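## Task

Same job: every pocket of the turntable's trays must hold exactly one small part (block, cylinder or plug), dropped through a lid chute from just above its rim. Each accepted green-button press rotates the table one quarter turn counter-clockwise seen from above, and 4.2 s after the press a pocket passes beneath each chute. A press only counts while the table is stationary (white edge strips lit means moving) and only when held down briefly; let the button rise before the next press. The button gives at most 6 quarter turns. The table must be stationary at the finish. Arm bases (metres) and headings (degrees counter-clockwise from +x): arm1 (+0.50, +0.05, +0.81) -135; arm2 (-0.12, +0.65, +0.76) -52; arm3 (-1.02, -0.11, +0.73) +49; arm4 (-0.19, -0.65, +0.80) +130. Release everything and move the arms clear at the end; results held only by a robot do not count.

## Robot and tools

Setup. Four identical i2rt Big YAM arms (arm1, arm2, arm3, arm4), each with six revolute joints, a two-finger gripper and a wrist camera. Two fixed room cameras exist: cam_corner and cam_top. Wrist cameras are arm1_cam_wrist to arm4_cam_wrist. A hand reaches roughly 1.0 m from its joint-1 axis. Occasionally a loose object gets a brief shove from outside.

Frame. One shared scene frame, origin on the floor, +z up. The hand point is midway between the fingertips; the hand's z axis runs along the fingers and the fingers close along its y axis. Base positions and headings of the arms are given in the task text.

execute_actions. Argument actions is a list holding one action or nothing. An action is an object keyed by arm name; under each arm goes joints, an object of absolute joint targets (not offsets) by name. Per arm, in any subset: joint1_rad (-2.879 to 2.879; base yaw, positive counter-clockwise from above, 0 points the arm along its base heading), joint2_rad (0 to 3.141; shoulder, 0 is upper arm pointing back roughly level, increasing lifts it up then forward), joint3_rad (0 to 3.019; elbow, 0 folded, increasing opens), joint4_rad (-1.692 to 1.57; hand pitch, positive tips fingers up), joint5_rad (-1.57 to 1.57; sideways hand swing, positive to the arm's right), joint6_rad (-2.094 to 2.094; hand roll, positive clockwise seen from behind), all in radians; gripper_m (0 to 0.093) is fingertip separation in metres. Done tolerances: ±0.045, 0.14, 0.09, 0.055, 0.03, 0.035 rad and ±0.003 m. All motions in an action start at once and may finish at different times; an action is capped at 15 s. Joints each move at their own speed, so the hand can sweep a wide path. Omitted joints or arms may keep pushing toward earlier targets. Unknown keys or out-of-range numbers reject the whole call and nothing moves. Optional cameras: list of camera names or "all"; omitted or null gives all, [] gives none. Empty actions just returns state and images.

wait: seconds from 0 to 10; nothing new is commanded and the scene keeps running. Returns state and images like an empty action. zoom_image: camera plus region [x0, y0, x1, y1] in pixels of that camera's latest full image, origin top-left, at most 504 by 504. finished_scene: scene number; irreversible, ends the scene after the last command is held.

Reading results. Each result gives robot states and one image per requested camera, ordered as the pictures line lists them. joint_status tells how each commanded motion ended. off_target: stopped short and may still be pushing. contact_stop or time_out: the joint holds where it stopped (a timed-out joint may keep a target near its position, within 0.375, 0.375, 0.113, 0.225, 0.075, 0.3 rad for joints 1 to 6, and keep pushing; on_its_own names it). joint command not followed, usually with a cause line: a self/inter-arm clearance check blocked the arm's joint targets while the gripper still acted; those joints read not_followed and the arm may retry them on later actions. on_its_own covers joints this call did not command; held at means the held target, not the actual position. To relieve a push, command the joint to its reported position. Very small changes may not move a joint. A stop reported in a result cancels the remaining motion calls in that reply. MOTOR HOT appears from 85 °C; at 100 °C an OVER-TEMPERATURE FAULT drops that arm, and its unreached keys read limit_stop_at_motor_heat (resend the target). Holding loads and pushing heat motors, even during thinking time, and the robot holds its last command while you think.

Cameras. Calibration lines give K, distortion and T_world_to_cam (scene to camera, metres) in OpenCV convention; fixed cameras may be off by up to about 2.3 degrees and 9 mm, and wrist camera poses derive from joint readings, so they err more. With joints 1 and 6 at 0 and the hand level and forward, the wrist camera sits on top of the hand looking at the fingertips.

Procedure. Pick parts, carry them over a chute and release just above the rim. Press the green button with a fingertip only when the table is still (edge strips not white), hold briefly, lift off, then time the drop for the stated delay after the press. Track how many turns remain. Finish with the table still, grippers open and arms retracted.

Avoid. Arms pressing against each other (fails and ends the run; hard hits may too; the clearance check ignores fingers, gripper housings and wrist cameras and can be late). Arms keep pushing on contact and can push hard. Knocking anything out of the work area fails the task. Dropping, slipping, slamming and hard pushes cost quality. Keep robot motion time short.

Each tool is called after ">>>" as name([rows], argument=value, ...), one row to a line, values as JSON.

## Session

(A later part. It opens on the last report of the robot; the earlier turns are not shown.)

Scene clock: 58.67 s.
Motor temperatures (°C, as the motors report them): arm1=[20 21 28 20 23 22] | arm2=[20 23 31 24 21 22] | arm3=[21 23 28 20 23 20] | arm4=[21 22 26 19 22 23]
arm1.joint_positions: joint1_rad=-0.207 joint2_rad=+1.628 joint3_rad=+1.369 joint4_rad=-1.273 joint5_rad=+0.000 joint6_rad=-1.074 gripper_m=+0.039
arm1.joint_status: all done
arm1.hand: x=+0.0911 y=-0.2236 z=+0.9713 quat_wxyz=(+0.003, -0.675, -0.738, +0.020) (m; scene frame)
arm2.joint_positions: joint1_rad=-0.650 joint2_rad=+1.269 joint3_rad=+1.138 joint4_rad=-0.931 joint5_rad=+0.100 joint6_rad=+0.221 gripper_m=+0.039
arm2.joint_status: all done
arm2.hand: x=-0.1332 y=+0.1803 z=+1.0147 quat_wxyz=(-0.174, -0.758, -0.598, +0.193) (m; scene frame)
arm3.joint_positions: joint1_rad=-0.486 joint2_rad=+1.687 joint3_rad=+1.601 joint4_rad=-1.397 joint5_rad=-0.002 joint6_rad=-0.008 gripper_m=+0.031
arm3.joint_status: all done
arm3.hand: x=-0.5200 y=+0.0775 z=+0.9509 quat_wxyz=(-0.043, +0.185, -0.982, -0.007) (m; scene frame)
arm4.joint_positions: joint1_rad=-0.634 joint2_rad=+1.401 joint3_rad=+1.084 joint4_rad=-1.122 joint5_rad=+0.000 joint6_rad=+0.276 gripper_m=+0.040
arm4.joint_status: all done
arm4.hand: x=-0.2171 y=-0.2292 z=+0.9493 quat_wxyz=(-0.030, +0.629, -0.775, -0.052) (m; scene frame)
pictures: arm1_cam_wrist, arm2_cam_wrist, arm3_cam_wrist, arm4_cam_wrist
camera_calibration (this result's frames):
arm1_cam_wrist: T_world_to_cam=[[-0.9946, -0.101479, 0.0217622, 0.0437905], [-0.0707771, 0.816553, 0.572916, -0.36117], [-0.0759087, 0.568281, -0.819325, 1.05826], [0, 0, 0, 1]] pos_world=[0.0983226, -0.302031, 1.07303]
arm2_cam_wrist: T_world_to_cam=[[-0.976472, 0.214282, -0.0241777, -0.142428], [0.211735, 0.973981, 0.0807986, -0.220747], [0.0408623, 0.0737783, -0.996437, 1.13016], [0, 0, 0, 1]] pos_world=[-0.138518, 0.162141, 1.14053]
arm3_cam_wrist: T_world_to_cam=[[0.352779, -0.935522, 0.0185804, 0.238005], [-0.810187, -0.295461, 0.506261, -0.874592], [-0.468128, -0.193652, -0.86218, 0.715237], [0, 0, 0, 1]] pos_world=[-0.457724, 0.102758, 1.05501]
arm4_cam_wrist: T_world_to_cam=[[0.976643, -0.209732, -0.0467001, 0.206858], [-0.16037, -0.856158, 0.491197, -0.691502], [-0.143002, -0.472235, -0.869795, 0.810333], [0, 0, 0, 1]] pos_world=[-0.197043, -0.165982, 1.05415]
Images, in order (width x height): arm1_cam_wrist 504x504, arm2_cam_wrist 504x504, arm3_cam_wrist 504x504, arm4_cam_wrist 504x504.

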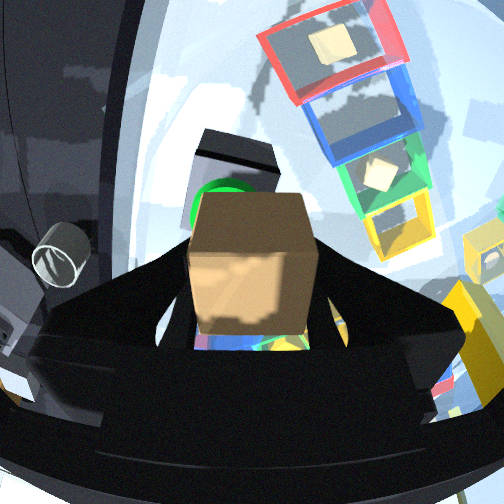

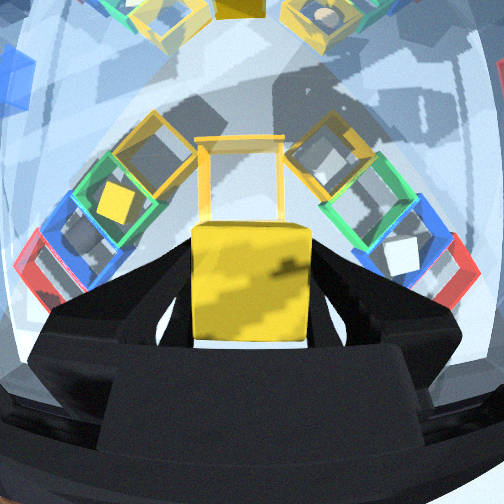

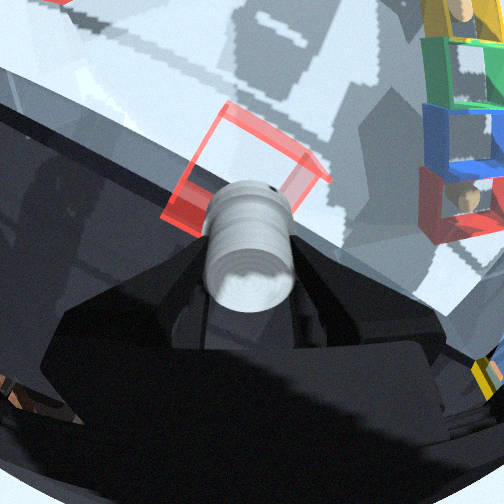

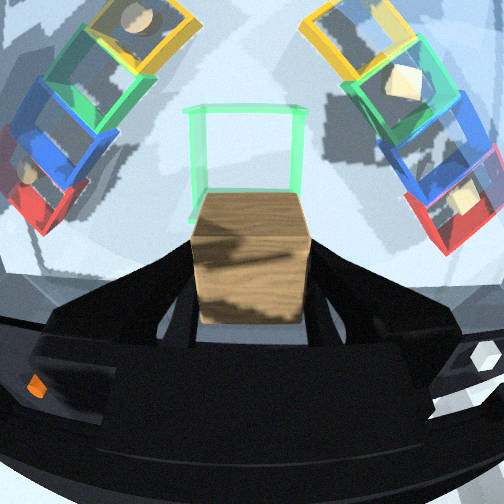

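>>> execute_actions(actions=[])

Scene clock: 59.33 s.
Motor temperatures (°C, as the motors report them): arm1=[20 21 28 20 23 22] | arm2=[20 23 31 24 21 22] | arm3=[21 24 28 20 23 20] | arm4=[21 22 26 19 22 23]
arm1.joint_positions: joint1_rad=-0.207 joint2_rad=+1.628 joint3_rad=+1.369 joint4_rad=-1.273 joint5_rad=+0.000 joint6_rad=-1.074 gripper_m=+0.039
arm1.joint_status: all done
arm1.hand: x=+0.0911 y=-0.2236 z=+0.9713 quat_wxyz=(+0.003, -0.675, -0.738, +0.020) (m; scene frame)
arm2.joint_positions: joint1_rad=-0.650 joint2_rad=+1.269 joint3_rad=+1.138 joint4_rad=-0.931 joint5_rad=+0.100 joint6_rad=+0.221 gripper_m=+0.039
arm2.joint_status: all done
arm2.hand: x=-0.1332 y=+0.1803 z=+1.0147 quat_wxyz=(-0.174, -0.758, -0.598, +0.193) (m; scene frame)
arm3.joint_positions: joint1_rad=-0.486 joint2_rad=+1.687 joint3_rad=+1.601 joint4_rad=-1.397 joint5_rad=-0.002 joint6_rad=-0.008 gripper_m=+0.031
arm3.joint_status: all done
arm3.hand: x=-0.5200 y=+0.0775 z=+0.9509 quat_wxyz=(-0.043, +0.185, -0.982, -0.007) (m; scene frame)
arm4.joint_positions: joint1_rad=-0.634 joint2_rad=+1.401 joint3_rad=+1.084 joint4_rad=-1.122 joint5_rad=+0.000 joint6_rad=+0.276 gripper_m=+0.040
arm4.joint_status: all done
arm4.hand: x=-0.2171 y=-0.2292 z=+0.9493 quat_wxyz=(-0.030, +0.629, -0.775, -0.052) (m; scene frame)
pictures: arm1_cam_wrist, arm2_cam_wrist, arm3_cam_wrist, arm4_cam_wrist, cam_corner, cam_top
camera_calibration (this result's frames):
arm1_cam_wrist: T_world_to_cam=[[-0.9946, -0.101479, 0.0217622, 0.0437905], [-0.0707771, 0.816553, 0.572916, -0.36117], [-0.0759087, 0.568281, -0.819325, 1.05826], [0, 0, 0, 1]] pos_world=[0.0983226, -0.302031, 1.07303]
arm2_cam_wrist: T_world_to_cam=[[-0.976472, 0.214282, -0.0241777, -0.142428], [0.211735, 0.973981, 0.0807986, -0.220747], [0.0408623, 0.0737783, -0.996437, 1.13016], [0, 0, 0, 1]] pos_world=[-0.138518, 0.162141, 1.14053]
arm3_cam_wrist: T_world_to_cam=[[0.352779, -0.935522, 0.0185804, 0.238005], [-0.810187, -0.295461, 0.506261, -0.874592], [-0.468128, -0.193652, -0.86218, 0.715237], [0, 0, 0, 1]] pos_world=[-0.457724, 0.102758, 1.05501]
arm4_cam_wrist: T_world_to_cam=[[0.976643, -0.209732, -0.0467001, 0.206858], [-0.16037, -0.856158, 0.491197, -0.691502], [-0.143002, -0.472235, -0.869795, 0.810333], [0, 0, 0, 1]] pos_world=[-0.197043, -0.165982, 1.05415]
Images, in order (width x height): arm1_cam_wrist 504x504, arm2_cam_wrist 504x504, arm3_cam_wrist 504x504, arm4_cam_wrist 504x504, cam_corner 896x504, cam_top 896x504.

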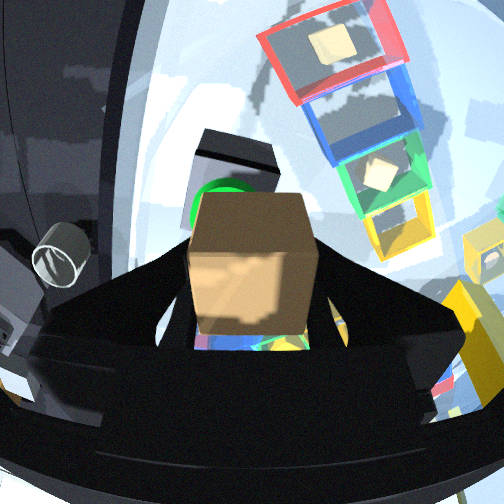

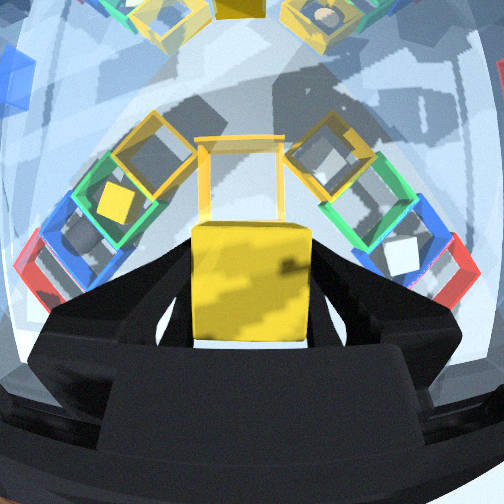

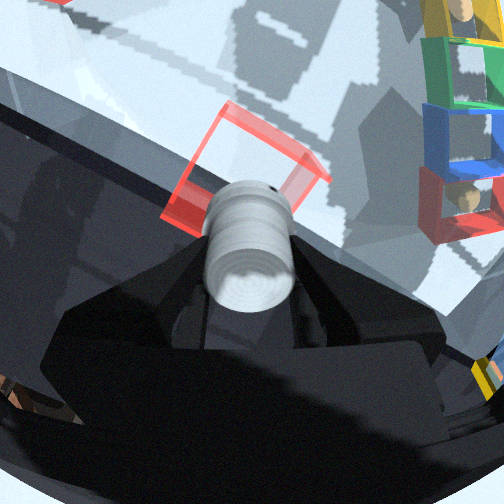

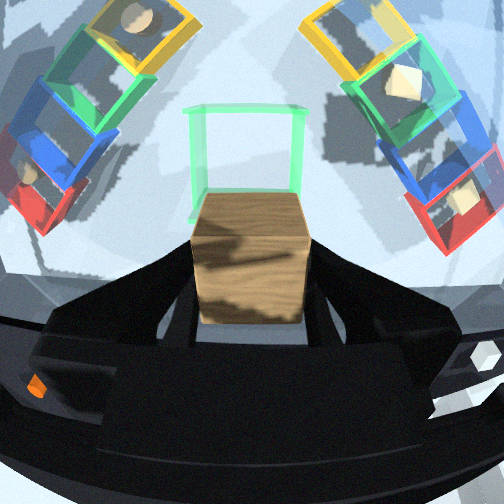

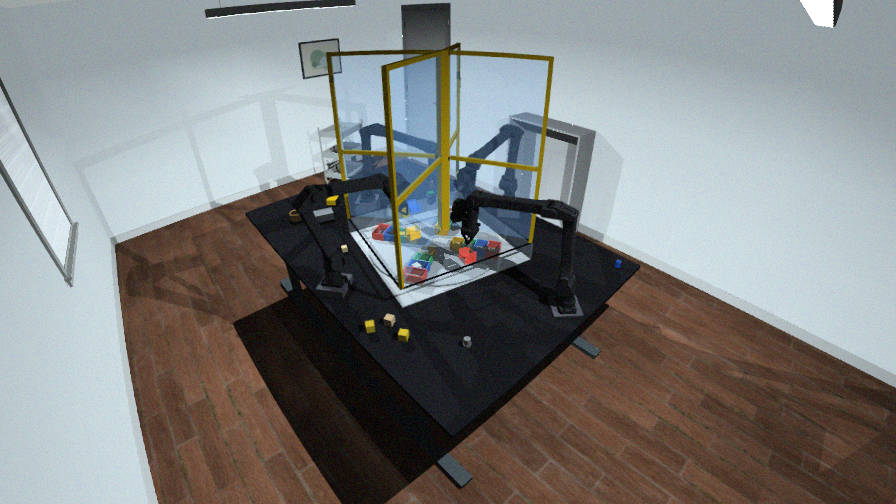

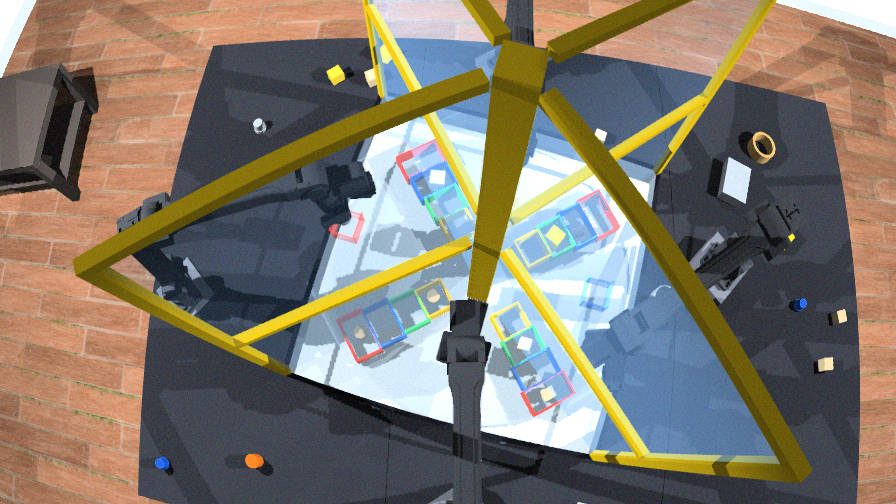

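>>> execute_actions([
  {"arm1":{"joints":{"joint3_rad":1.34}},"arm2":{"joints":{"joint2_rad":1.455,"joint4_rad":-0.762}},"arm4":{"joints":{"joint2_rad":1.505,"joint3_rad":1.195,"joint4_rad":-1.2}}},
], cameras=["arm1_cam_wrist","arm2_cam_wrist","arm4_cam_wrist"])

Scene clock: 61.10 s.
Motor temperatures (°C, as the motors report them): arm1=[20 21 28 20 23 22] | arm2=[20 23 31 24 21 22] | arm3=[21 24 28 20 23 20] | arm4=[21 22 26 19 22 23]
arm1.joint_positions: joint1_rad=-0.207 joint2_rad=+1.628 joint3_rad=+1.335 joint4_rad=-1.274 joint5_rad=+0.000 joint6_rad=-1.075 gripper_m=+0.039
arm1.joint_status: all done
arm1.hand: x=+0.1014 y=-0.2169 z=+0.9590 quat_wxyz=(-0.001, -0.675, -0.738, +0.004) (m; scene frame)
arm2.joint_positions: joint1_rad=-0.650 joint2_rad=+1.467 joint3_rad=+1.138 joint4_rad=-0.777 joint5_rad=+0.100 joint6_rad=+0.221 gripper_m=+0.039
arm2.joint_status: all done
arm2.hand: x=-0.1318 y=+0.1302 z=+0.9388 quat_wxyz=(-0.158, -0.762, -0.602, +0.180) (m; scene frame)
arm3.joint_positions: joint1_rad=-0.486 joint2_rad=+1.687 joint3_rad=+1.601 joint4_rad=-1.397 joint5_rad=-0.002 joint6_rad=-0.008 gripper_m=+0.031
arm3.joint_status: not commanded
arm3.hand: x=-0.5200 y=+0.0775 z=+0.9509 quat_wxyz=(-0.043, +0.185, -0.982, -0.007) (m; scene frame)
arm4.joint_positions: joint1_rad=-0.634 joint2_rad=+1.497 joint3_rad=+1.145 joint4_rad=-1.192 joint5_rad=+0.000 joint6_rad=+0.276 gripper_m=+0.040
arm4.joint_status: all done
arm4.hand: x=-0.2177 y=-0.2229 z=+0.9322 quat_wxyz=(+0.000, +0.631, -0.776, -0.009) (m; scene frame)
pictures: arm1_cam_wrist, arm2_cam_wrist, arm4_cam_wrist
camera_calibration (this result's frames):
arm1_cam_wrist: T_world_to_cam=[[-0.994733, -0.102112, -0.00896645, 0.0842617], [-0.0879592, 0.80539, 0.586183, -0.372276], [-0.0526348, 0.583884, -0.810129, 1.03731], [0, 0, 0, 1]] pos_world=[0.105672, -0.29724, 1.05934]
arm2_cam_wrist: T_world_to_cam=[[-0.976574, 0.214712, -0.0142233, -0.141518], [0.211397, 0.969639, 0.122925, -0.205176], [0.040185, 0.117039, -0.992314, 1.04858], [0, 0, 0, 1]] pos_world=[-0.136966, 0.106609, 1.06372]
arm4_cam_wrist: T_world_to_cam=[[0.977109, -0.212037, -0.0172742, 0.180141], [-0.163388, -0.799965, 0.577374, -0.746267], [-0.136243, -0.561335, -0.816297, 0.730089], [0, 0, 0, 1]] pos_world=[-0.198479, -0.148967, 1.02996]
Images, in order (width x height): arm1_cam_wrist 504x504, arm2_cam_wrist 504x504, arm4_cam_wrist 504x504.

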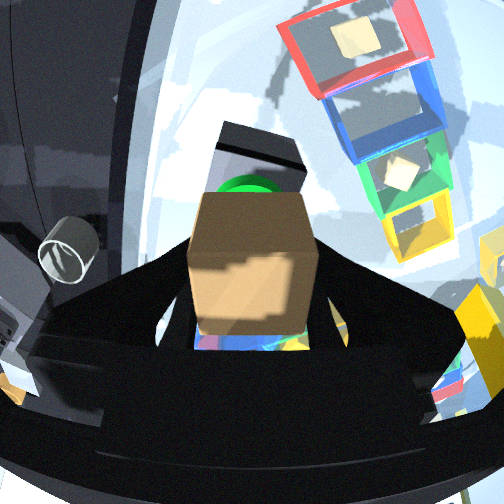

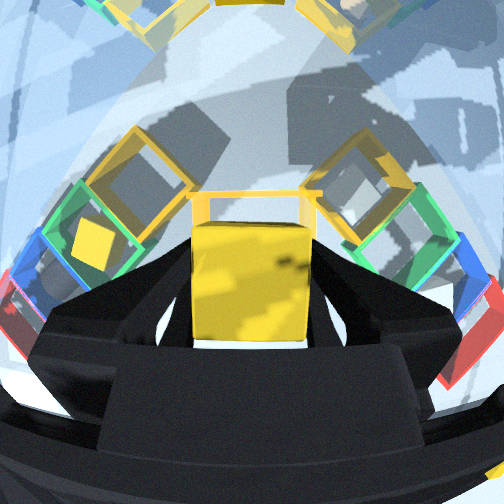

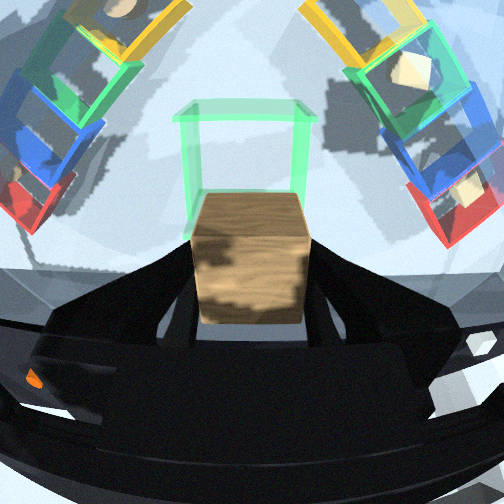

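>>> execute_actions(actions=[], cameras=[])

>>> execute_actions([
  {"arm1":{"joints":{"joint2_rad":1.733}},"arm4":{"joints":{"joint4_rad":-1.137}}},
], cameras=[])

>>> execute_actions([
  {"arm1":{"joints":{"joint1_rad":-0.49,"joint2_rad":1.47,"joint3_rad":1.13,"joint4_rad":-1.21}}},
], cameras=["arm1_cam_wrist","arm4_cam_wrist"])

>>> wait(seconds=2.3)

>>> execute_actions([
  {"arm1":{"joints":{"gripper_m":0.06}},"arm2":{"joints":{"gripper_m":0.06}},"arm3":{"joints":{"gripper_m":0.055}},"arm4":{"joints":{"gripper_m":0.06}}},
], cameras=["cam_top"])

Scene clock: 61.47 s.
Motor temperatures (°C, as the motors report them): arm1=[20 21 28 20 23 22] | arm2=[20 23 31 24 21 22] | arm3=[21 24 28 20 23 20] | arm4=[21 22 26 19 22 23]
arm1.joint_positions: joint1_rad=-0.207 joint2_rad=+1.628 joint3_rad=+1.335 joint4_rad=-1.274 joint5_rad=+0.000 joint6_rad=-1.075 gripper_m=+0.039
arm1.joint_status: all done
arm1.hand: x=+0.1014 y=-0.2169 z=+0.9590 quat_wxyz=(-0.001, -0.675, -0.738, +0.004) (m; scene frame)
arm2.joint_positions: joint1_rad=-0.650 joint2_rad=+1.467 joint3_rad=+1.138 joint4_rad=-0.777 joint5_rad=+0.100 joint6_rad=+0.221 gripper_m=+0.039
arm2.joint_status: all done
arm2.hand: x=-0.1318 y=+0.1302 z=+0.9388 quat_wxyz=(-0.158, -0.762, -0.602, +0.180) (m; scene frame)
arm3.joint_positions: joint1_rad=-0.486 joint2_rad=+1.687 joint3_rad=+1.601 joint4_rad=-1.397 joint5_rad=-0.002 joint6_rad=-0.008 gripper_m=+0.031
arm3.joint_status: not commanded
arm3.hand: x=-0.5200 y=+0.0775 z=+0.9509 quat_wxyz=(-0.043, +0.185, -0.982, -0.007) (m; scene frame)
arm4.joint_positions: joint1_rad=-0.634 joint2_rad=+1.497 joint3_rad=+1.145 joint4_rad=-1.192 joint5_rad=+0.000 joint6_rad=+0.276 gripper_m=+0.040
arm4.joint_status: all done
arm4.hand: x=-0.2177 y=-0.2229 z=+0.9322 quat_wxyz=(+0.000, +0.631, -0.776, -0.009) (m; scene frame)
pictures: none
No camera images: the call's "cameras" was empty. Leave "cameras" out to get every camera's image.

Scene clock: 62.27 s.
Motor temperatures (°C, as the motors report them): arm1=[20 21 28 20 23 22] | arm2=[20 23 31 24 21 22] | arm3=[21 24 28 20 23 20] | arm4=[21 22 26 19 22 23]
arm1.joint_positions: joint1_rad=-0.207 joint2_rad=+1.697 joint3_rad=+1.345 joint4_rad=-1.277 joint5_rad=+0.002 joint6_rad=-1.075 gripper_m=+0.039
arm1.joint_status: all done
arm1.hand: x=+0.0986 y=-0.2187 z=+0.9308 quat_wxyz=(-0.008, -0.674, -0.738, -0.027) (m; scene frame)
arm2.joint_positions: joint1_rad=-0.650 joint2_rad=+1.467 joint3_rad=+1.138 joint4_rad=-0.777 joint5_rad=+0.100 joint6_rad=+0.221 gripper_m=+0.039
arm2.joint_status: not commanded
arm2.hand: x=-0.1318 y=+0.1302 z=+0.9388 quat_wxyz=(-0.158, -0.762, -0.602, +0.180) (m; scene frame)
arm3.joint_positions: joint1_rad=-0.486 joint2_rad=+1.687 joint3_rad=+1.601 joint4_rad=-1.397 joint5_rad=-0.002 joint6_rad=-0.008 gripper_m=+0.031
arm3.joint_status: not commanded
arm3.hand: x=-0.5200 y=+0.0775 z=+0.9509 quat_wxyz=(-0.043, +0.185, -0.982, -0.007) (m; scene frame)
arm4.joint_positions: joint1_rad=-0.634 joint2_rad=+1.497 joint3_rad=+1.145 joint4_rad=-1.148 joint5_rad=+0.000 joint6_rad=+0.276 gripper_m=+0.040
arm4.joint_status: all done
arm4.hand: x=-0.2184 y=-0.2121 z=+0.9326 quat_wxyz=(-0.013, +0.630, -0.776, -0.027) (m; scene frame)
pictures: none
No camera images: the call's "cameras" was empty. Leave "cameras" out to get every camera's image.

Scene clock: 63.43 s.
Motor temperatures (°C, as the motors report them): arm1=[20 21 28 20 23 22] | arm2=[20 23 31 24 21 22] | arm3=[21 24 29 20 23 20] | arm4=[21 22 26 19 22 23]
arm1.joint_positions: joint1_rad=-0.496 joint2_rad=+1.481 joint3_rad=+1.125 joint4_rad=-1.219 joint5_rad=+0.001 joint6_rad=-1.076 gripper_m=+0.039
arm1.joint_status: all done
arm1.hand: x=+0.1053 y=-0.0734 z=+0.9446 quat_wxyz=(-0.002, -0.774, -0.634, -0.001) (m; scene frame)
arm2.joint_positions: joint1_rad=-0.650 joint2_rad=+1.467 joint3_rad=+1.138 joint4_rad=-0.777 joint5_rad=+0.100 joint6_rad=+0.221 gripper_m=+0.039
arm2.joint_status: not commanded
arm2.hand: x=-0.1318 y=+0.1302 z=+0.9388 quat_wxyz=(-0.158, -0.762, -0.602, +0.180) (m; scene frame)
arm3.joint_positions: joint1_rad=-0.486 joint2_rad=+1.687 joint3_rad=+1.601 joint4_rad=-1.397 joint5_rad=-0.002 joint6_rad=-0.008 gripper_m=+0.031
arm3.joint_status: not commanded
arm3.hand: x=-0.5200 y=+0.0775 z=+0.9509 quat_wxyz=(-0.043, +0.185, -0.982, -0.007) (m; scene frame)
arm4.joint_positions: joint1_rad=-0.634 joint2_rad=+1.497 joint3_rad=+1.145 joint4_rad=-1.148 joint5_rad=+0.000 joint6_rad=+0.276 gripper_m=+0.040
arm4.joint_status: not commanded
arm4.hand: x=-0.2184 y=-0.2121 z=+0.9326 quat_wxyz=(-0.013, +0.630, -0.776, -0.027) (m; scene frame)
pictures: arm1_cam_wrist, arm4_cam_wrist
camera_calibration (this result's frames):
arm1_cam_wrist: T_world_to_cam=[[-0.982726, 0.184272, -0.0171412, 0.130139], [0.138926, 0.795733, 0.589499, -0.506836], [0.122268, 0.576934, -0.807588, 0.920749], [0, 0, 0, 1]] pos_world=[0.0857259, -0.151886, 1.04459]
arm4_cam_wrist: T_world_to_cam=[[0.976942, -0.211457, -0.0295195, 0.194662], [-0.162051, -0.824395, 0.542322, -0.710212], [-0.139013, -0.525033, -0.839652, 0.765218], [0, 0, 0, 1]] pos_world=[-0.198889, -0.142568, 1.03343]
Images, in order (width x height): arm1_cam_wrist 504x504, arm4_cam_wrist 504x504.

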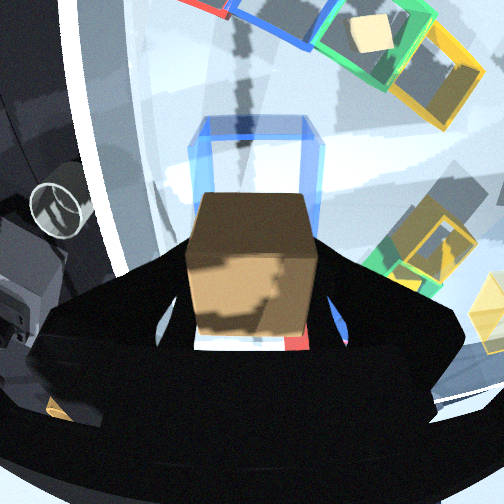

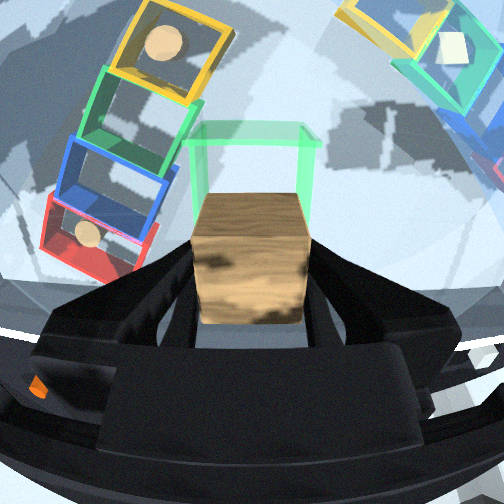

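Scene clock: 65.73 s.
Motor temperatures (°C, as the motors report them): arm1=[20 21 28 20 23 22] | arm2=[20 23 31 24 21 22] | arm3=[21 24 29 20 23 20] | arm4=[21 22 27 19 22 23]
arm1.joint_positions: joint1_rad=-0.496 joint2_rad=+1.481 joint3_rad=+1.125 joint4_rad=-1.219 joint5_rad=+0.001 joint6_rad=-1.076 gripper_m=+0.039
arm1.joint_status: all done
arm1.hand: x=+0.1053 y=-0.0734 z=+0.9446 quat_wxyz=(-0.002, -0.774, -0.634, -0.001) (m; scene frame)
arm2.joint_positions: joint1_rad=-0.650 joint2_rad=+1.467 joint3_rad=+1.138 joint4_rad=-0.777 joint5_rad=+0.100 joint6_rad=+0.221 gripper_m=+0.039
arm2.joint_status: not commanded
arm2.hand: x=-0.1318 y=+0.1302 z=+0.9388 quat_wxyz=(-0.158, -0.762, -0.602, +0.180) (m; scene frame)
arm3.joint_positions: joint1_rad=-0.486 joint2_rad=+1.687 joint3_rad=+1.601 joint4_rad=-1.397 joint5_rad=-0.002 joint6_rad=-0.008 gripper_m=+0.031
arm3.joint_status: not commanded
arm3.hand: x=-0.5200 y=+0.0775 z=+0.9509 quat_wxyz=(-0.043, +0.185, -0.982, -0.007) (m; scene frame)
arm4.joint_positions: joint1_rad=-0.634 joint2_rad=+1.497 joint3_rad=+1.145 joint4_rad=-1.148 joint5_rad=+0.000 joint6_rad=+0.276 gripper_m=+0.040
arm4.joint_status: not commanded
arm4.hand: x=-0.2184 y=-0.2121 z=+0.9326 quat_wxyz=(-0.013, +0.630, -0.776, -0.027) (m; scene frame)
wait: 2.30 s; at rest by 0.27 s
pictures: arm1_cam_wrist, arm2_cam_wrist, arm3_cam_wrist, arm4_cam_wrist, cam_corner, cam_top
camera_calibration (this result's frames):
arm1_cam_wrist: T_world_to_cam=[[-0.982726, 0.184272, -0.0171412, 0.130139], [0.138926, 0.795733, 0.589499, -0.506836], [0.122268, 0.576934, -0.807588, 0.920749], [0, 0, 0, 1]] pos_world=[0.0857259, -0.151886, 1.04459]
arm2_cam_wrist: T_world_to_cam=[[-0.976574, 0.214712, -0.0142233, -0.141518], [0.211397, 0.969639, 0.122925, -0.205176], [0.040185, 0.117039, -0.992314, 1.04858], [0, 0, 0, 1]] pos_world=[-0.136966, 0.106609, 1.06372]
arm3_cam_wrist: T_world_to_cam=[[0.352779, -0.935522, 0.0185804, 0.238005], [-0.810187, -0.295461, 0.506261, -0.874592], [-0.468128, -0.193652, -0.86218, 0.715237], [0, 0, 0, 1]] pos_world=[-0.457724, 0.102758, 1.05501]
arm4_cam_wrist: T_world_to_cam=[[0.976942, -0.211457, -0.0295195, 0.194662], [-0.162051, -0.824395, 0.542322, -0.710212], [-0.139013, -0.525033, -0.839652, 0.765218], [0, 0, 0, 1]] pos_world=[-0.198889, -0.142568, 1.03343]
Images, in order (width x height): arm1_cam_wrist 504x504, arm2_cam_wrist 504x504, arm3_cam_wrist 504x504, arm4_cam_wrist 504x504, cam_corner 896x504, cam_top 896x504.

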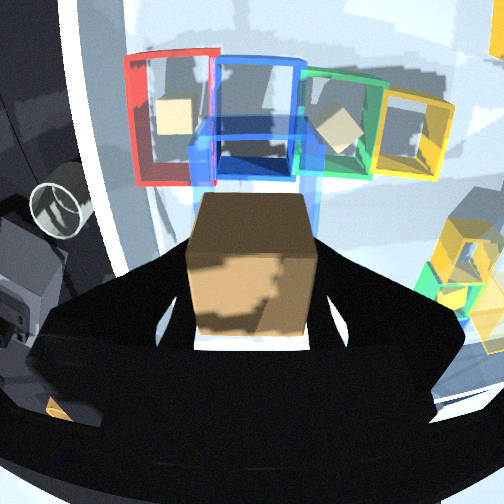

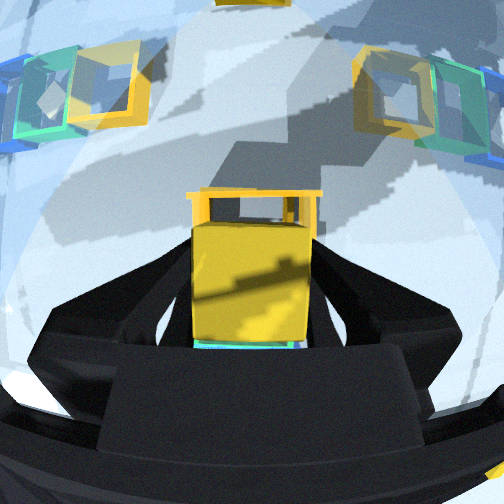

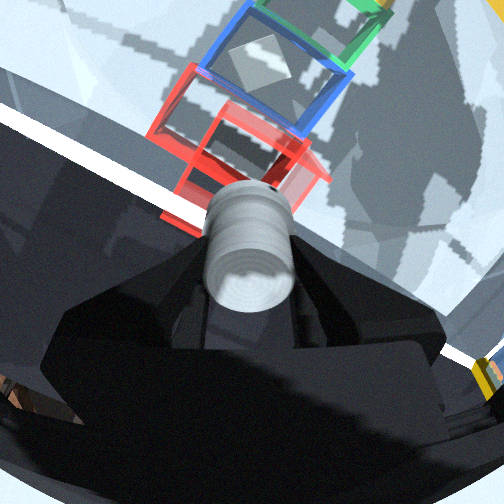

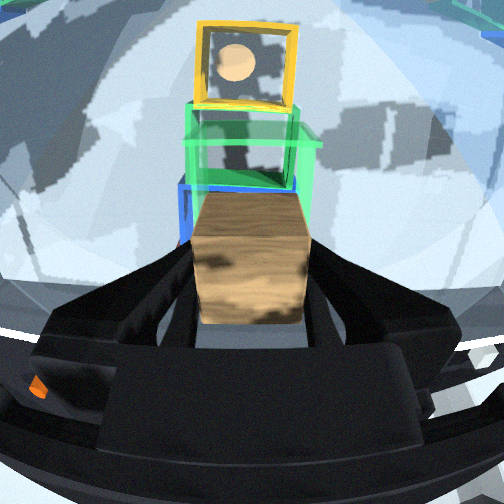

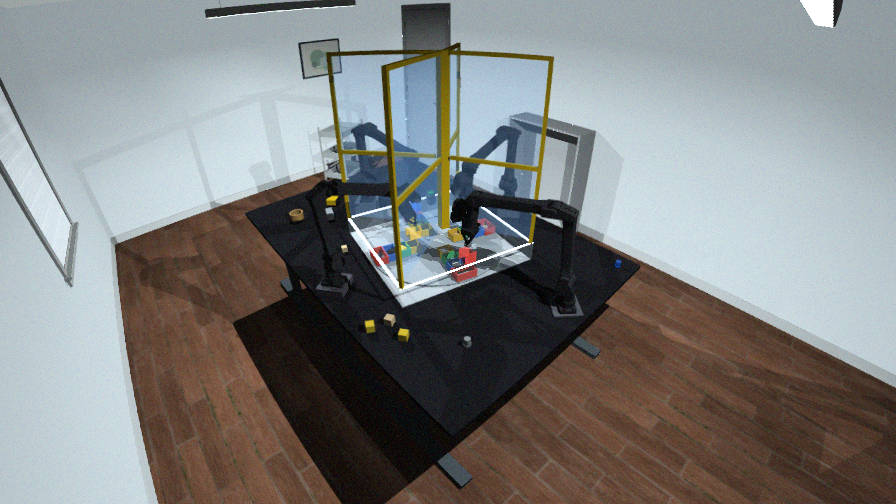

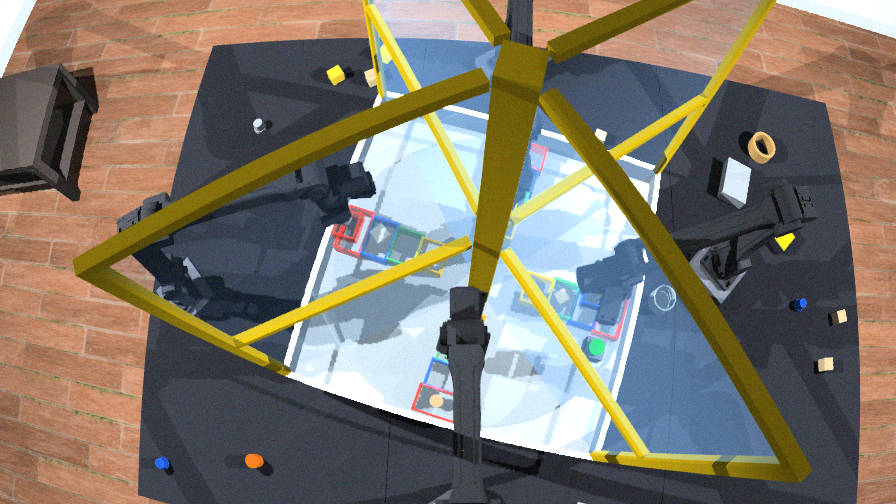

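Scene clock: 66.37 s.
Motor temperatures (°C, as the motors report them): arm1=[20 21 28 20 23 22] | arm2=[20 23 31 24 21 22] | arm3=[21 24 29 20 23 20] | arm4=[21 22 27 19 22 23]
arm1.joint_positions: joint1_rad=-0.496 joint2_rad=+1.481 joint3_rad=+1.125 joint4_rad=-1.219 joint5_rad=+0.001 joint6_rad=-1.076 gripper_m=+0.060
arm1.joint_status: all done
arm1.hand: x=+0.1053 y=-0.0734 z=+0.9446 quat_wxyz=(-0.002, -0.774, -0.634, -0.001) (m; scene frame)
arm2.joint_positions: joint1_rad=-0.650 joint2_rad=+1.467 joint3_rad=+1.138 joint4_rad=-0.777 joint5_rad=+0.100 joint6_rad=+0.221 gripper_m=+0.060
arm2.joint_status: all done
arm2.hand: x=-0.1318 y=+0.1302 z=+0.9388 quat_wxyz=(-0.158, -0.762, -0.602, +0.180) (m; scene frame)
arm3.joint_positions: joint1_rad=-0.486 joint2_rad=+1.687 joint3_rad=+1.601 joint4_rad=-1.397 joint5_rad=-0.002 joint6_rad=-0.008 gripper_m=+0.055
arm3.joint_status: all done
arm3.hand: x=-0.5200 y=+0.0775 z=+0.9509 quat_wxyz=(-0.043, +0.185, -0.982, -0.007) (m; scene frame)
arm4.joint_positions: joint1_rad=-0.634 joint2_rad=+1.497 joint3_rad=+1.145 joint4_rad=-1.148 joint5_rad=+0.000 joint6_rad=+0.275 gripper_m=+0.060
arm4.joint_status: all done
arm4.hand: x=-0.2184 y=-0.2121 z=+0.9326 quat_wxyz=(-0.013, +0.630, -0.776, -0.027) (m; scene frame)
pictures: cam_top
Images, in order (width x height): cam_top 896x504.

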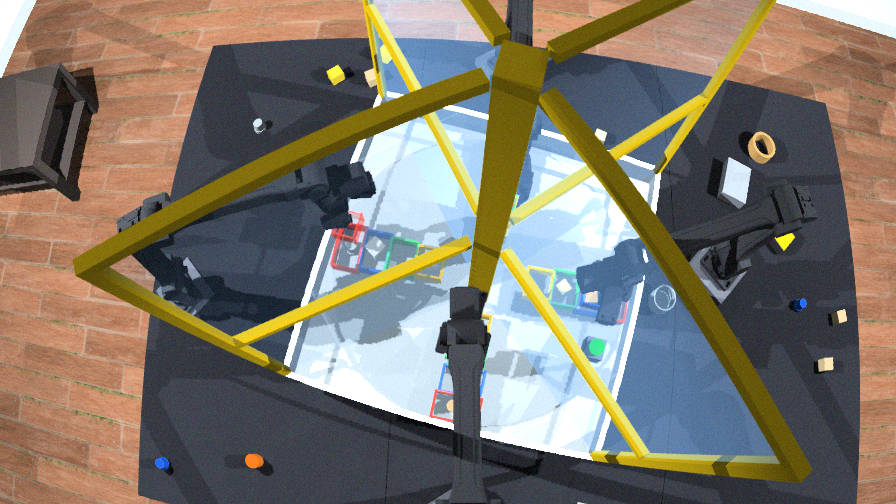

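>>> execute_actions(actions=[], cameras=["arm1_cam_wrist","arm2_cam_wrist","arm3_cam_wrist","arm4_cam_wrist"])

Scene clock: 66.43 s.
Motor temperatures (°C, as the motors report them): arm1=[20 21 28 20 23 22] | arm2=[20 23 31 24 21 22] | arm3=[21 24 29 20 23 20] | arm4=[21 22 27 19 22 23]
arm1.joint_positions: joint1_rad=-0.496 joint2_rad=+1.481 joint3_rad=+1.125 joint4_rad=-1.219 joint5_rad=+0.001 joint6_rad=-1.076 gripper_m=+0.060
arm1.joint_status: all done
arm1.hand: x=+0.1053 y=-0.0734 z=+0.9446 quat_wxyz=(-0.002, -0.774, -0.634, -0.001) (m; scene frame)
arm2.joint_positions: joint1_rad=-0.650 joint2_rad=+1.467 joint3_rad=+1.138 joint4_rad=-0.777 joint5_rad=+0.100 joint6_rad=+0.221 gripper_m=+0.060
arm2.joint_status: all done
arm2.hand: x=-0.1318 y=+0.1302 z=+0.9388 quat_wxyz=(-0.158, -0.762, -0.602, +0.180) (m; scene frame)
arm3.joint_positions: joint1_rad=-0.486 joint2_rad=+1.687 joint3_rad=+1.601 joint4_rad=-1.397 joint5_rad=-0.002 joint6_rad=-0.008 gripper_m=+0.055
arm3.joint_status: all done
arm3.hand: x=-0.5200 y=+0.0775 z=+0.9509 quat_wxyz=(-0.043, +0.185, -0.982, -0.007) (m; scene frame)
arm4.joint_positions: joint1_rad=-0.634 joint2_rad=+1.497 joint3_rad=+1.145 joint4_rad=-1.148 joint5_rad=+0.000 joint6_rad=+0.275 gripper_m=+0.060
arm4.joint_status: all done
arm4.hand: x=-0.2184 y=-0.2121 z=+0.9326 quat_wxyz=(-0.013, +0.630, -0.776, -0.027) (m; scene frame)
pictures: arm1_cam_wrist, arm2_cam_wrist, arm3_cam_wrist, arm4_cam_wrist
camera_calibration (this result's frames):
arm1_cam_wrist: T_world_to_cam=[[-0.982726, 0.184272, -0.0171412, 0.130139], [0.138926, 0.795733, 0.589499, -0.506836], [0.122268, 0.576934, -0.807588, 0.920749], [0, 0, 0, 1]] pos_world=[0.0857259, -0.151886, 1.04459]
arm2_cam_wrist: T_world_to_cam=[[-0.976574, 0.214712, -0.0142233, -0.141518], [0.211397, 0.969639, 0.122925, -0.205176], [0.040185, 0.117039, -0.992314, 1.04858], [0, 0, 0, 1]] pos_world=[-0.136966, 0.106609, 1.06372]
arm3_cam_wrist: T_world_to_cam=[[0.352779, -0.935522, 0.0185804, 0.238005], [-0.810187, -0.295461, 0.506261, -0.874592], [-0.468128, -0.193652, -0.86218, 0.715237], [0, 0, 0, 1]] pos_world=[-0.457724, 0.102758, 1.05501]
arm4_cam_wrist: T_world_to_cam=[[0.977023, -0.211084, -0.0294991, 0.19474], [-0.161749, -0.824459, 0.542314, -0.710152], [-0.138795, -0.525081, -0.839658, 0.765261], [0, 0, 0, 1]] pos_world=[-0.198917, -0.142561, 1.03343]
Images, in order (width x height): arm1_cam_wrist 504x504, arm2_cam_wrist 504x504, arm3_cam_wrist 504x504, arm4_cam_wrist 504x504.

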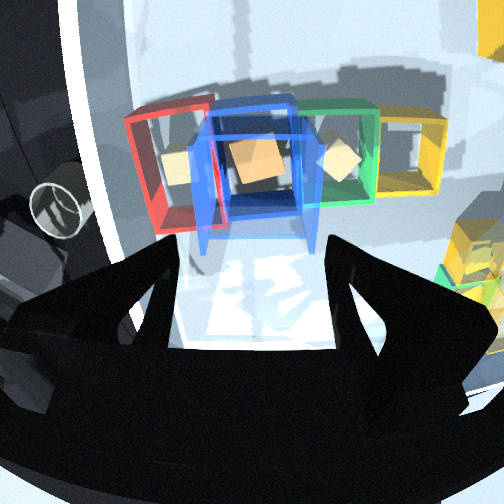

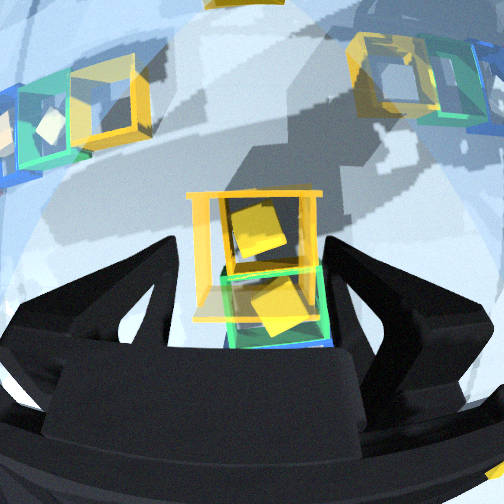

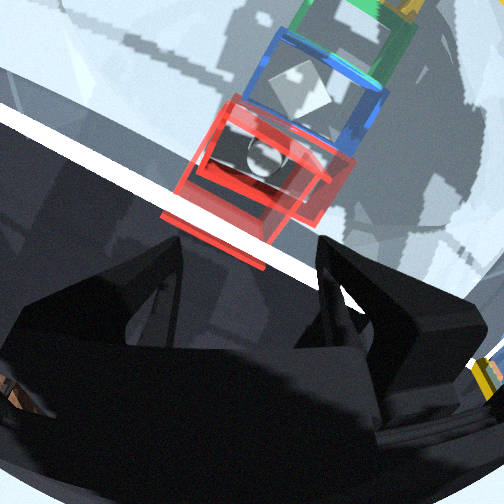

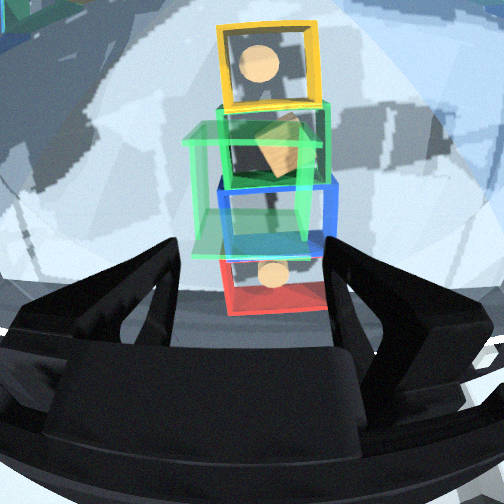

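>>> execute_actions([
  {"arm1":{"joints":{"joint1_rad":2.117,"joint2_rad":1.2,"joint3_rad":0.85,"joint4_rad":-0.66,"joint6_rad":0.0,"gripper_m":0.08}},"arm2":{"joints":{"joint1_rad":0.255,"joint2_rad":1.08,"joint3_rad":0.81,"joint5_rad":0.0,"joint6_rad":0.0}},"arm3":{"joints":{"joint1_rad":0.431,"joint2_rad":1.55,"joint3_rad":1.4,"joint4_rad":-1.015,"gripper_m":0.08}},"arm4":{"joints":{"joint1_rad":0.695,"joint2_rad":1.325,"joint3_rad":0.97,"joint4_rad":-0.865,"joint6_rad":0.0}}},
])

Scene clock: 71.73 s.
Motor temperatures (°C, as the motors report them): arm1=[20 21 28 20 23 22] | arm2=[20 23 31 24 21 22] | arm3=[21 24 29 20 23 20] | arm4=[21 22 27 19 22 23]
arm1.joint_positions: joint1_rad=+2.118 joint2_rad=+1.202 joint3_rad=+0.851 joint4_rad=-0.677 joint5_rad=+0.001 joint6_rad=-0.016 gripper_m=+0.080
arm1.joint_status: all done
arm1.hand: x=+0.9224 y=-0.0533 z=+0.9757 quat_wxyz=(-0.266, -0.103, -0.958, +0.035) (m; scene frame)
arm2.joint_positions: joint1_rad=+0.256 joint2_rad=+1.078 joint3_rad=+0.827 joint4_rad=-0.769 joint5_rad=+0.000 joint6_rad=+0.015 gripper_m=+0.060
arm2.joint_status: all done
arm2.hand: x=+0.1973 y=+0.4091 z=+0.9591 quat_wxyz=(-0.265, -0.313, -0.908, +0.088) (m; scene frame)
arm3.joint_positions: joint1_rad=+0.438 joint2_rad=+1.543 joint3_rad=+1.412 joint4_rad=-1.024 joint5_rad=-0.006 joint6_rad=-0.008 gripper_m=+0.080
arm3.joint_status: all done
arm3.hand: x=-0.8659 y=+0.4223 z=+0.9647 quat_wxyz=(-0.163, +0.592, -0.779, -0.124) (m; scene frame)
arm4.joint_positions: joint1_rad=+0.698 joint2_rad=+1.334 joint3_rad=+0.972 joint4_rad=-0.872 joint5_rad=+0.000 joint6_rad=+0.009 gripper_m=+0.060
arm4.joint_status: all done
arm4.hand: x=-0.6193 y=-0.5744 z=+0.9518 quat_wxyz=(-0.007, +0.981, -0.088, -0.171) (m; scene frame)
pictures: arm1_cam_wrist, arm2_cam_wrist, arm3_cam_wrist, arm4_cam_wrist, cam_corner, cam_top
camera_calibration (this result's frames):
arm1_cam_wrist: T_world_to_cam=[[-0.19887, -0.979988, 0.00858696, 0.119776], [-0.975921, 0.198831, 0.08969, 0.829545], [-0.0896025, 0.00945646, -0.995933, 1.1833], [0, 0, 0, 1]] pos_world=[0.939417, -0.0587494, 1.10305]
arm2_cam_wrist: T_world_to_cam=[[-0.606597, -0.794995, 0.00480801, 0.442085], [-0.794199, 0.60624, 0.041484, -0.12247], [-0.0358944, 0.0213456, -0.999128, 1.0835], [0, 0, 0, 1]] pos_world=[0.209793, 0.402574, 1.08551]
arm3_cam_wrist: T_world_to_cam=[[0.958541, -0.284707, 0.0119189, 0.938397], [-0.281091, -0.937846, 0.203549, -0.0385531], [-0.0467737, -0.19846, -0.978992, 1.1116], [0, 0, 0, 1]] pos_world=[-0.858335, 0.451619, 1.08491]
arm4_cam_wrist: T_world_to_cam=[[0.18184, 0.983094, -0.021472, 0.696344], [0.9451, -0.1687, 0.279869, 0.227877], [0.271515, -0.0711846, -0.959798, 1.16466], [0, 0, 0, 1]] pos_world=[-0.658214, -0.563222, 1.06902]
Images, in order (width x height): arm1_cam_wrist 504x504, arm2_cam_wrist 504x504, arm3_cam_wrist 504x504, arm4_cam_wrist 504x504, cam_corner 896x504, cam_top 896x504.

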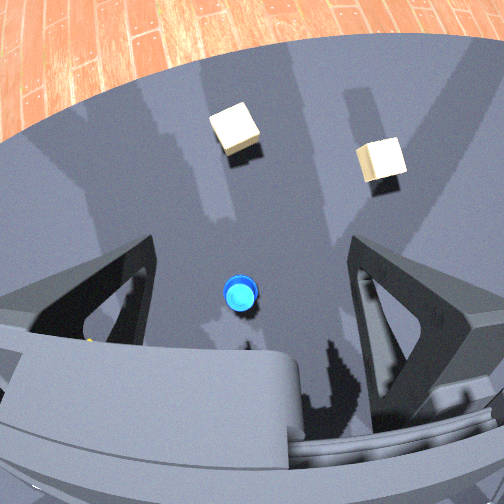

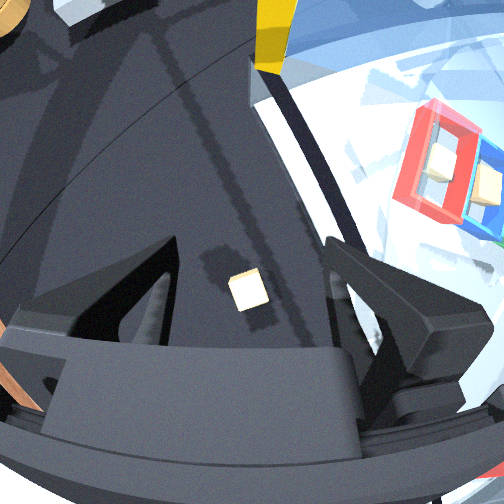

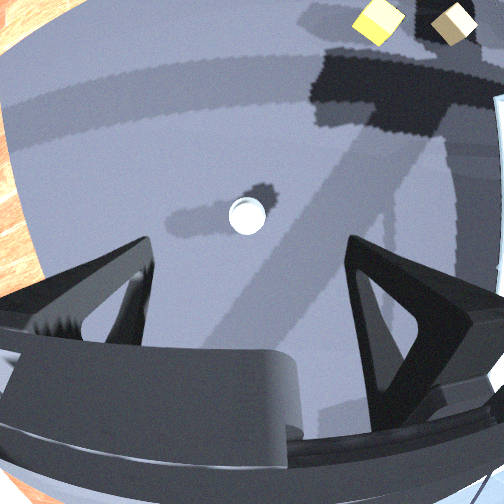

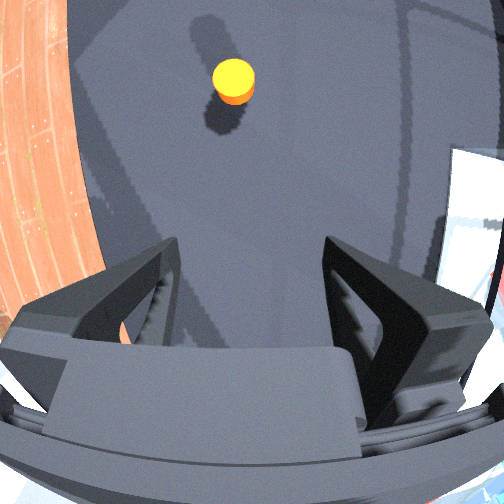

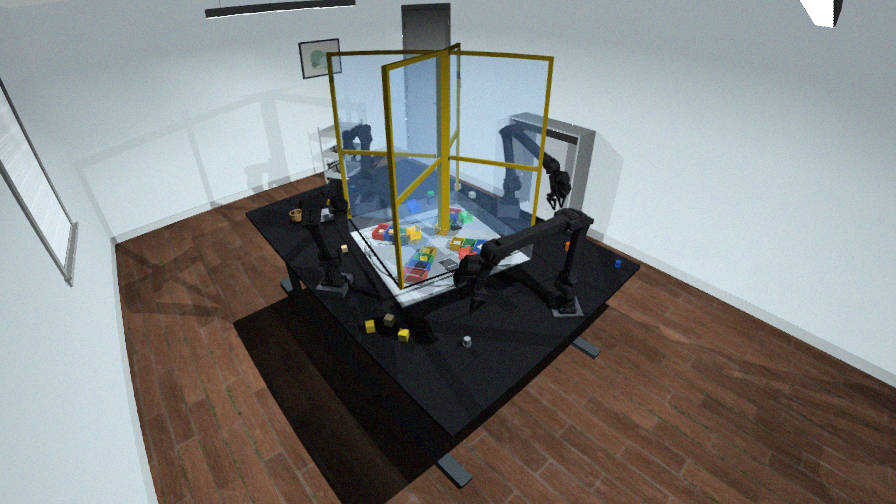

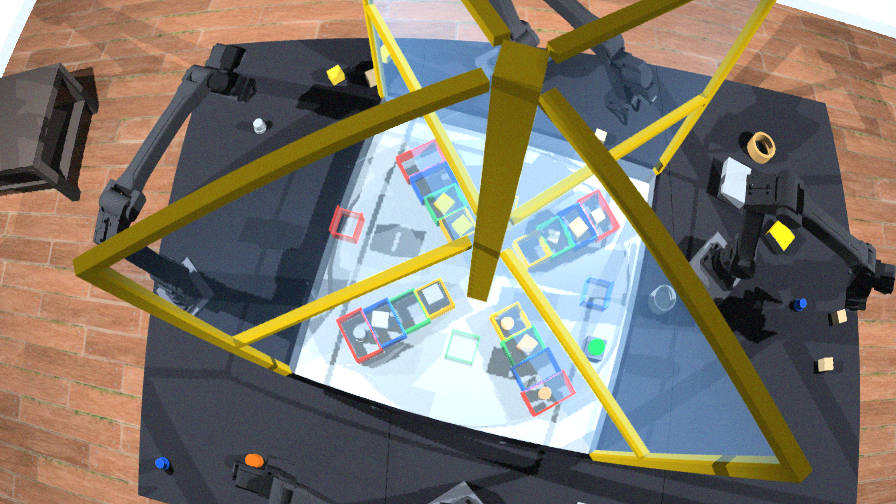

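>>> zoom_image(camera="arm1_cam_wrist", region=[200, 250, 290, 340])

>>> zoom_image(camera="arm2_cam_wrist", region=[200, 245, 300, 345])

>>> zoom_image(camera="arm3_cam_wrist", region=[200, 170, 300, 270])

>>> zoom_image(camera="arm4_cam_wrist", region=[185, 35, 285, 135])

Region (200, 250, 290, 340) of arm1_cam_wrist's 504x504 image, scaled by 5.600, with more detail than that image has.

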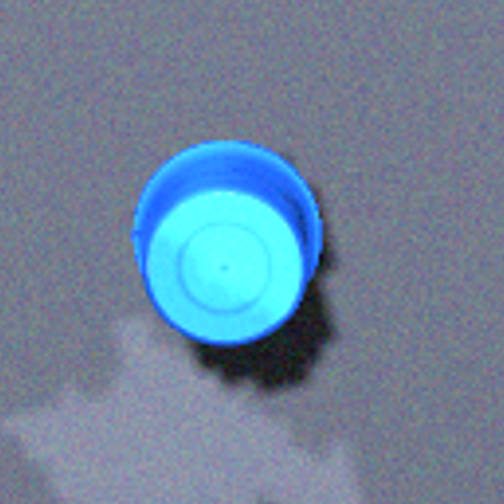

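Region (200, 245, 300, 345) of arm2_cam_wrist's 504x504 image, scaled by 5.040, with more detail than that image has.

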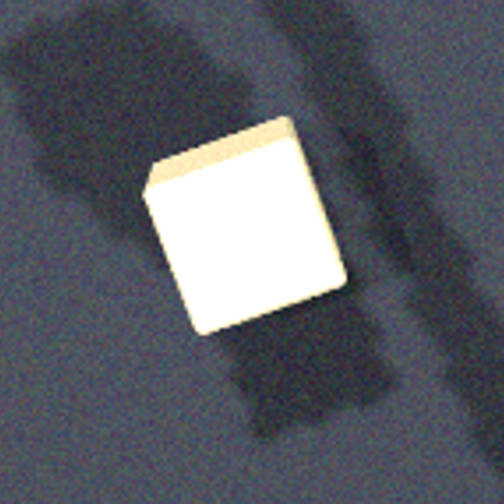

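Region (200, 170, 300, 270) of arm3_cam_wrist's 504x504 image, scaled by 5.040, with more detail than that image has.

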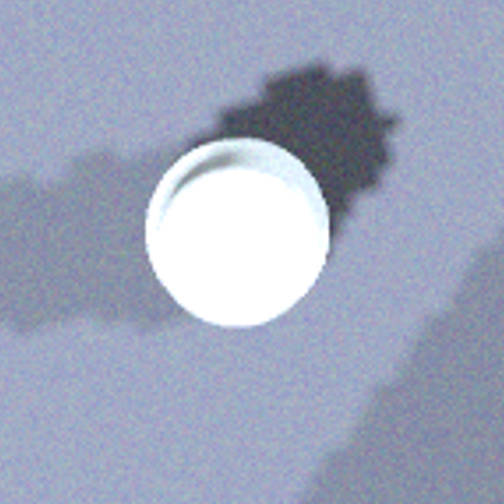

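Region (185, 35, 285, 135) of arm4_cam_wrist's 504x504 image, scaled by 5.040, with more detail than that image has.

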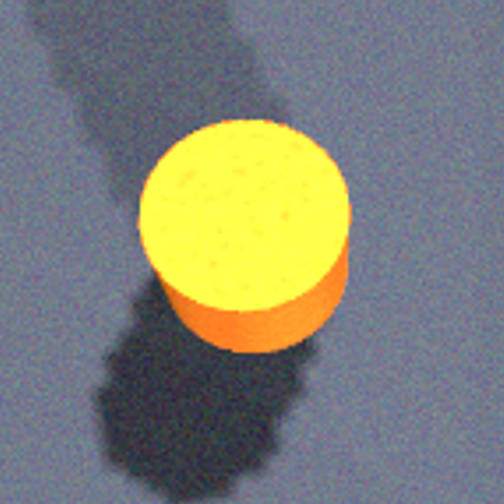

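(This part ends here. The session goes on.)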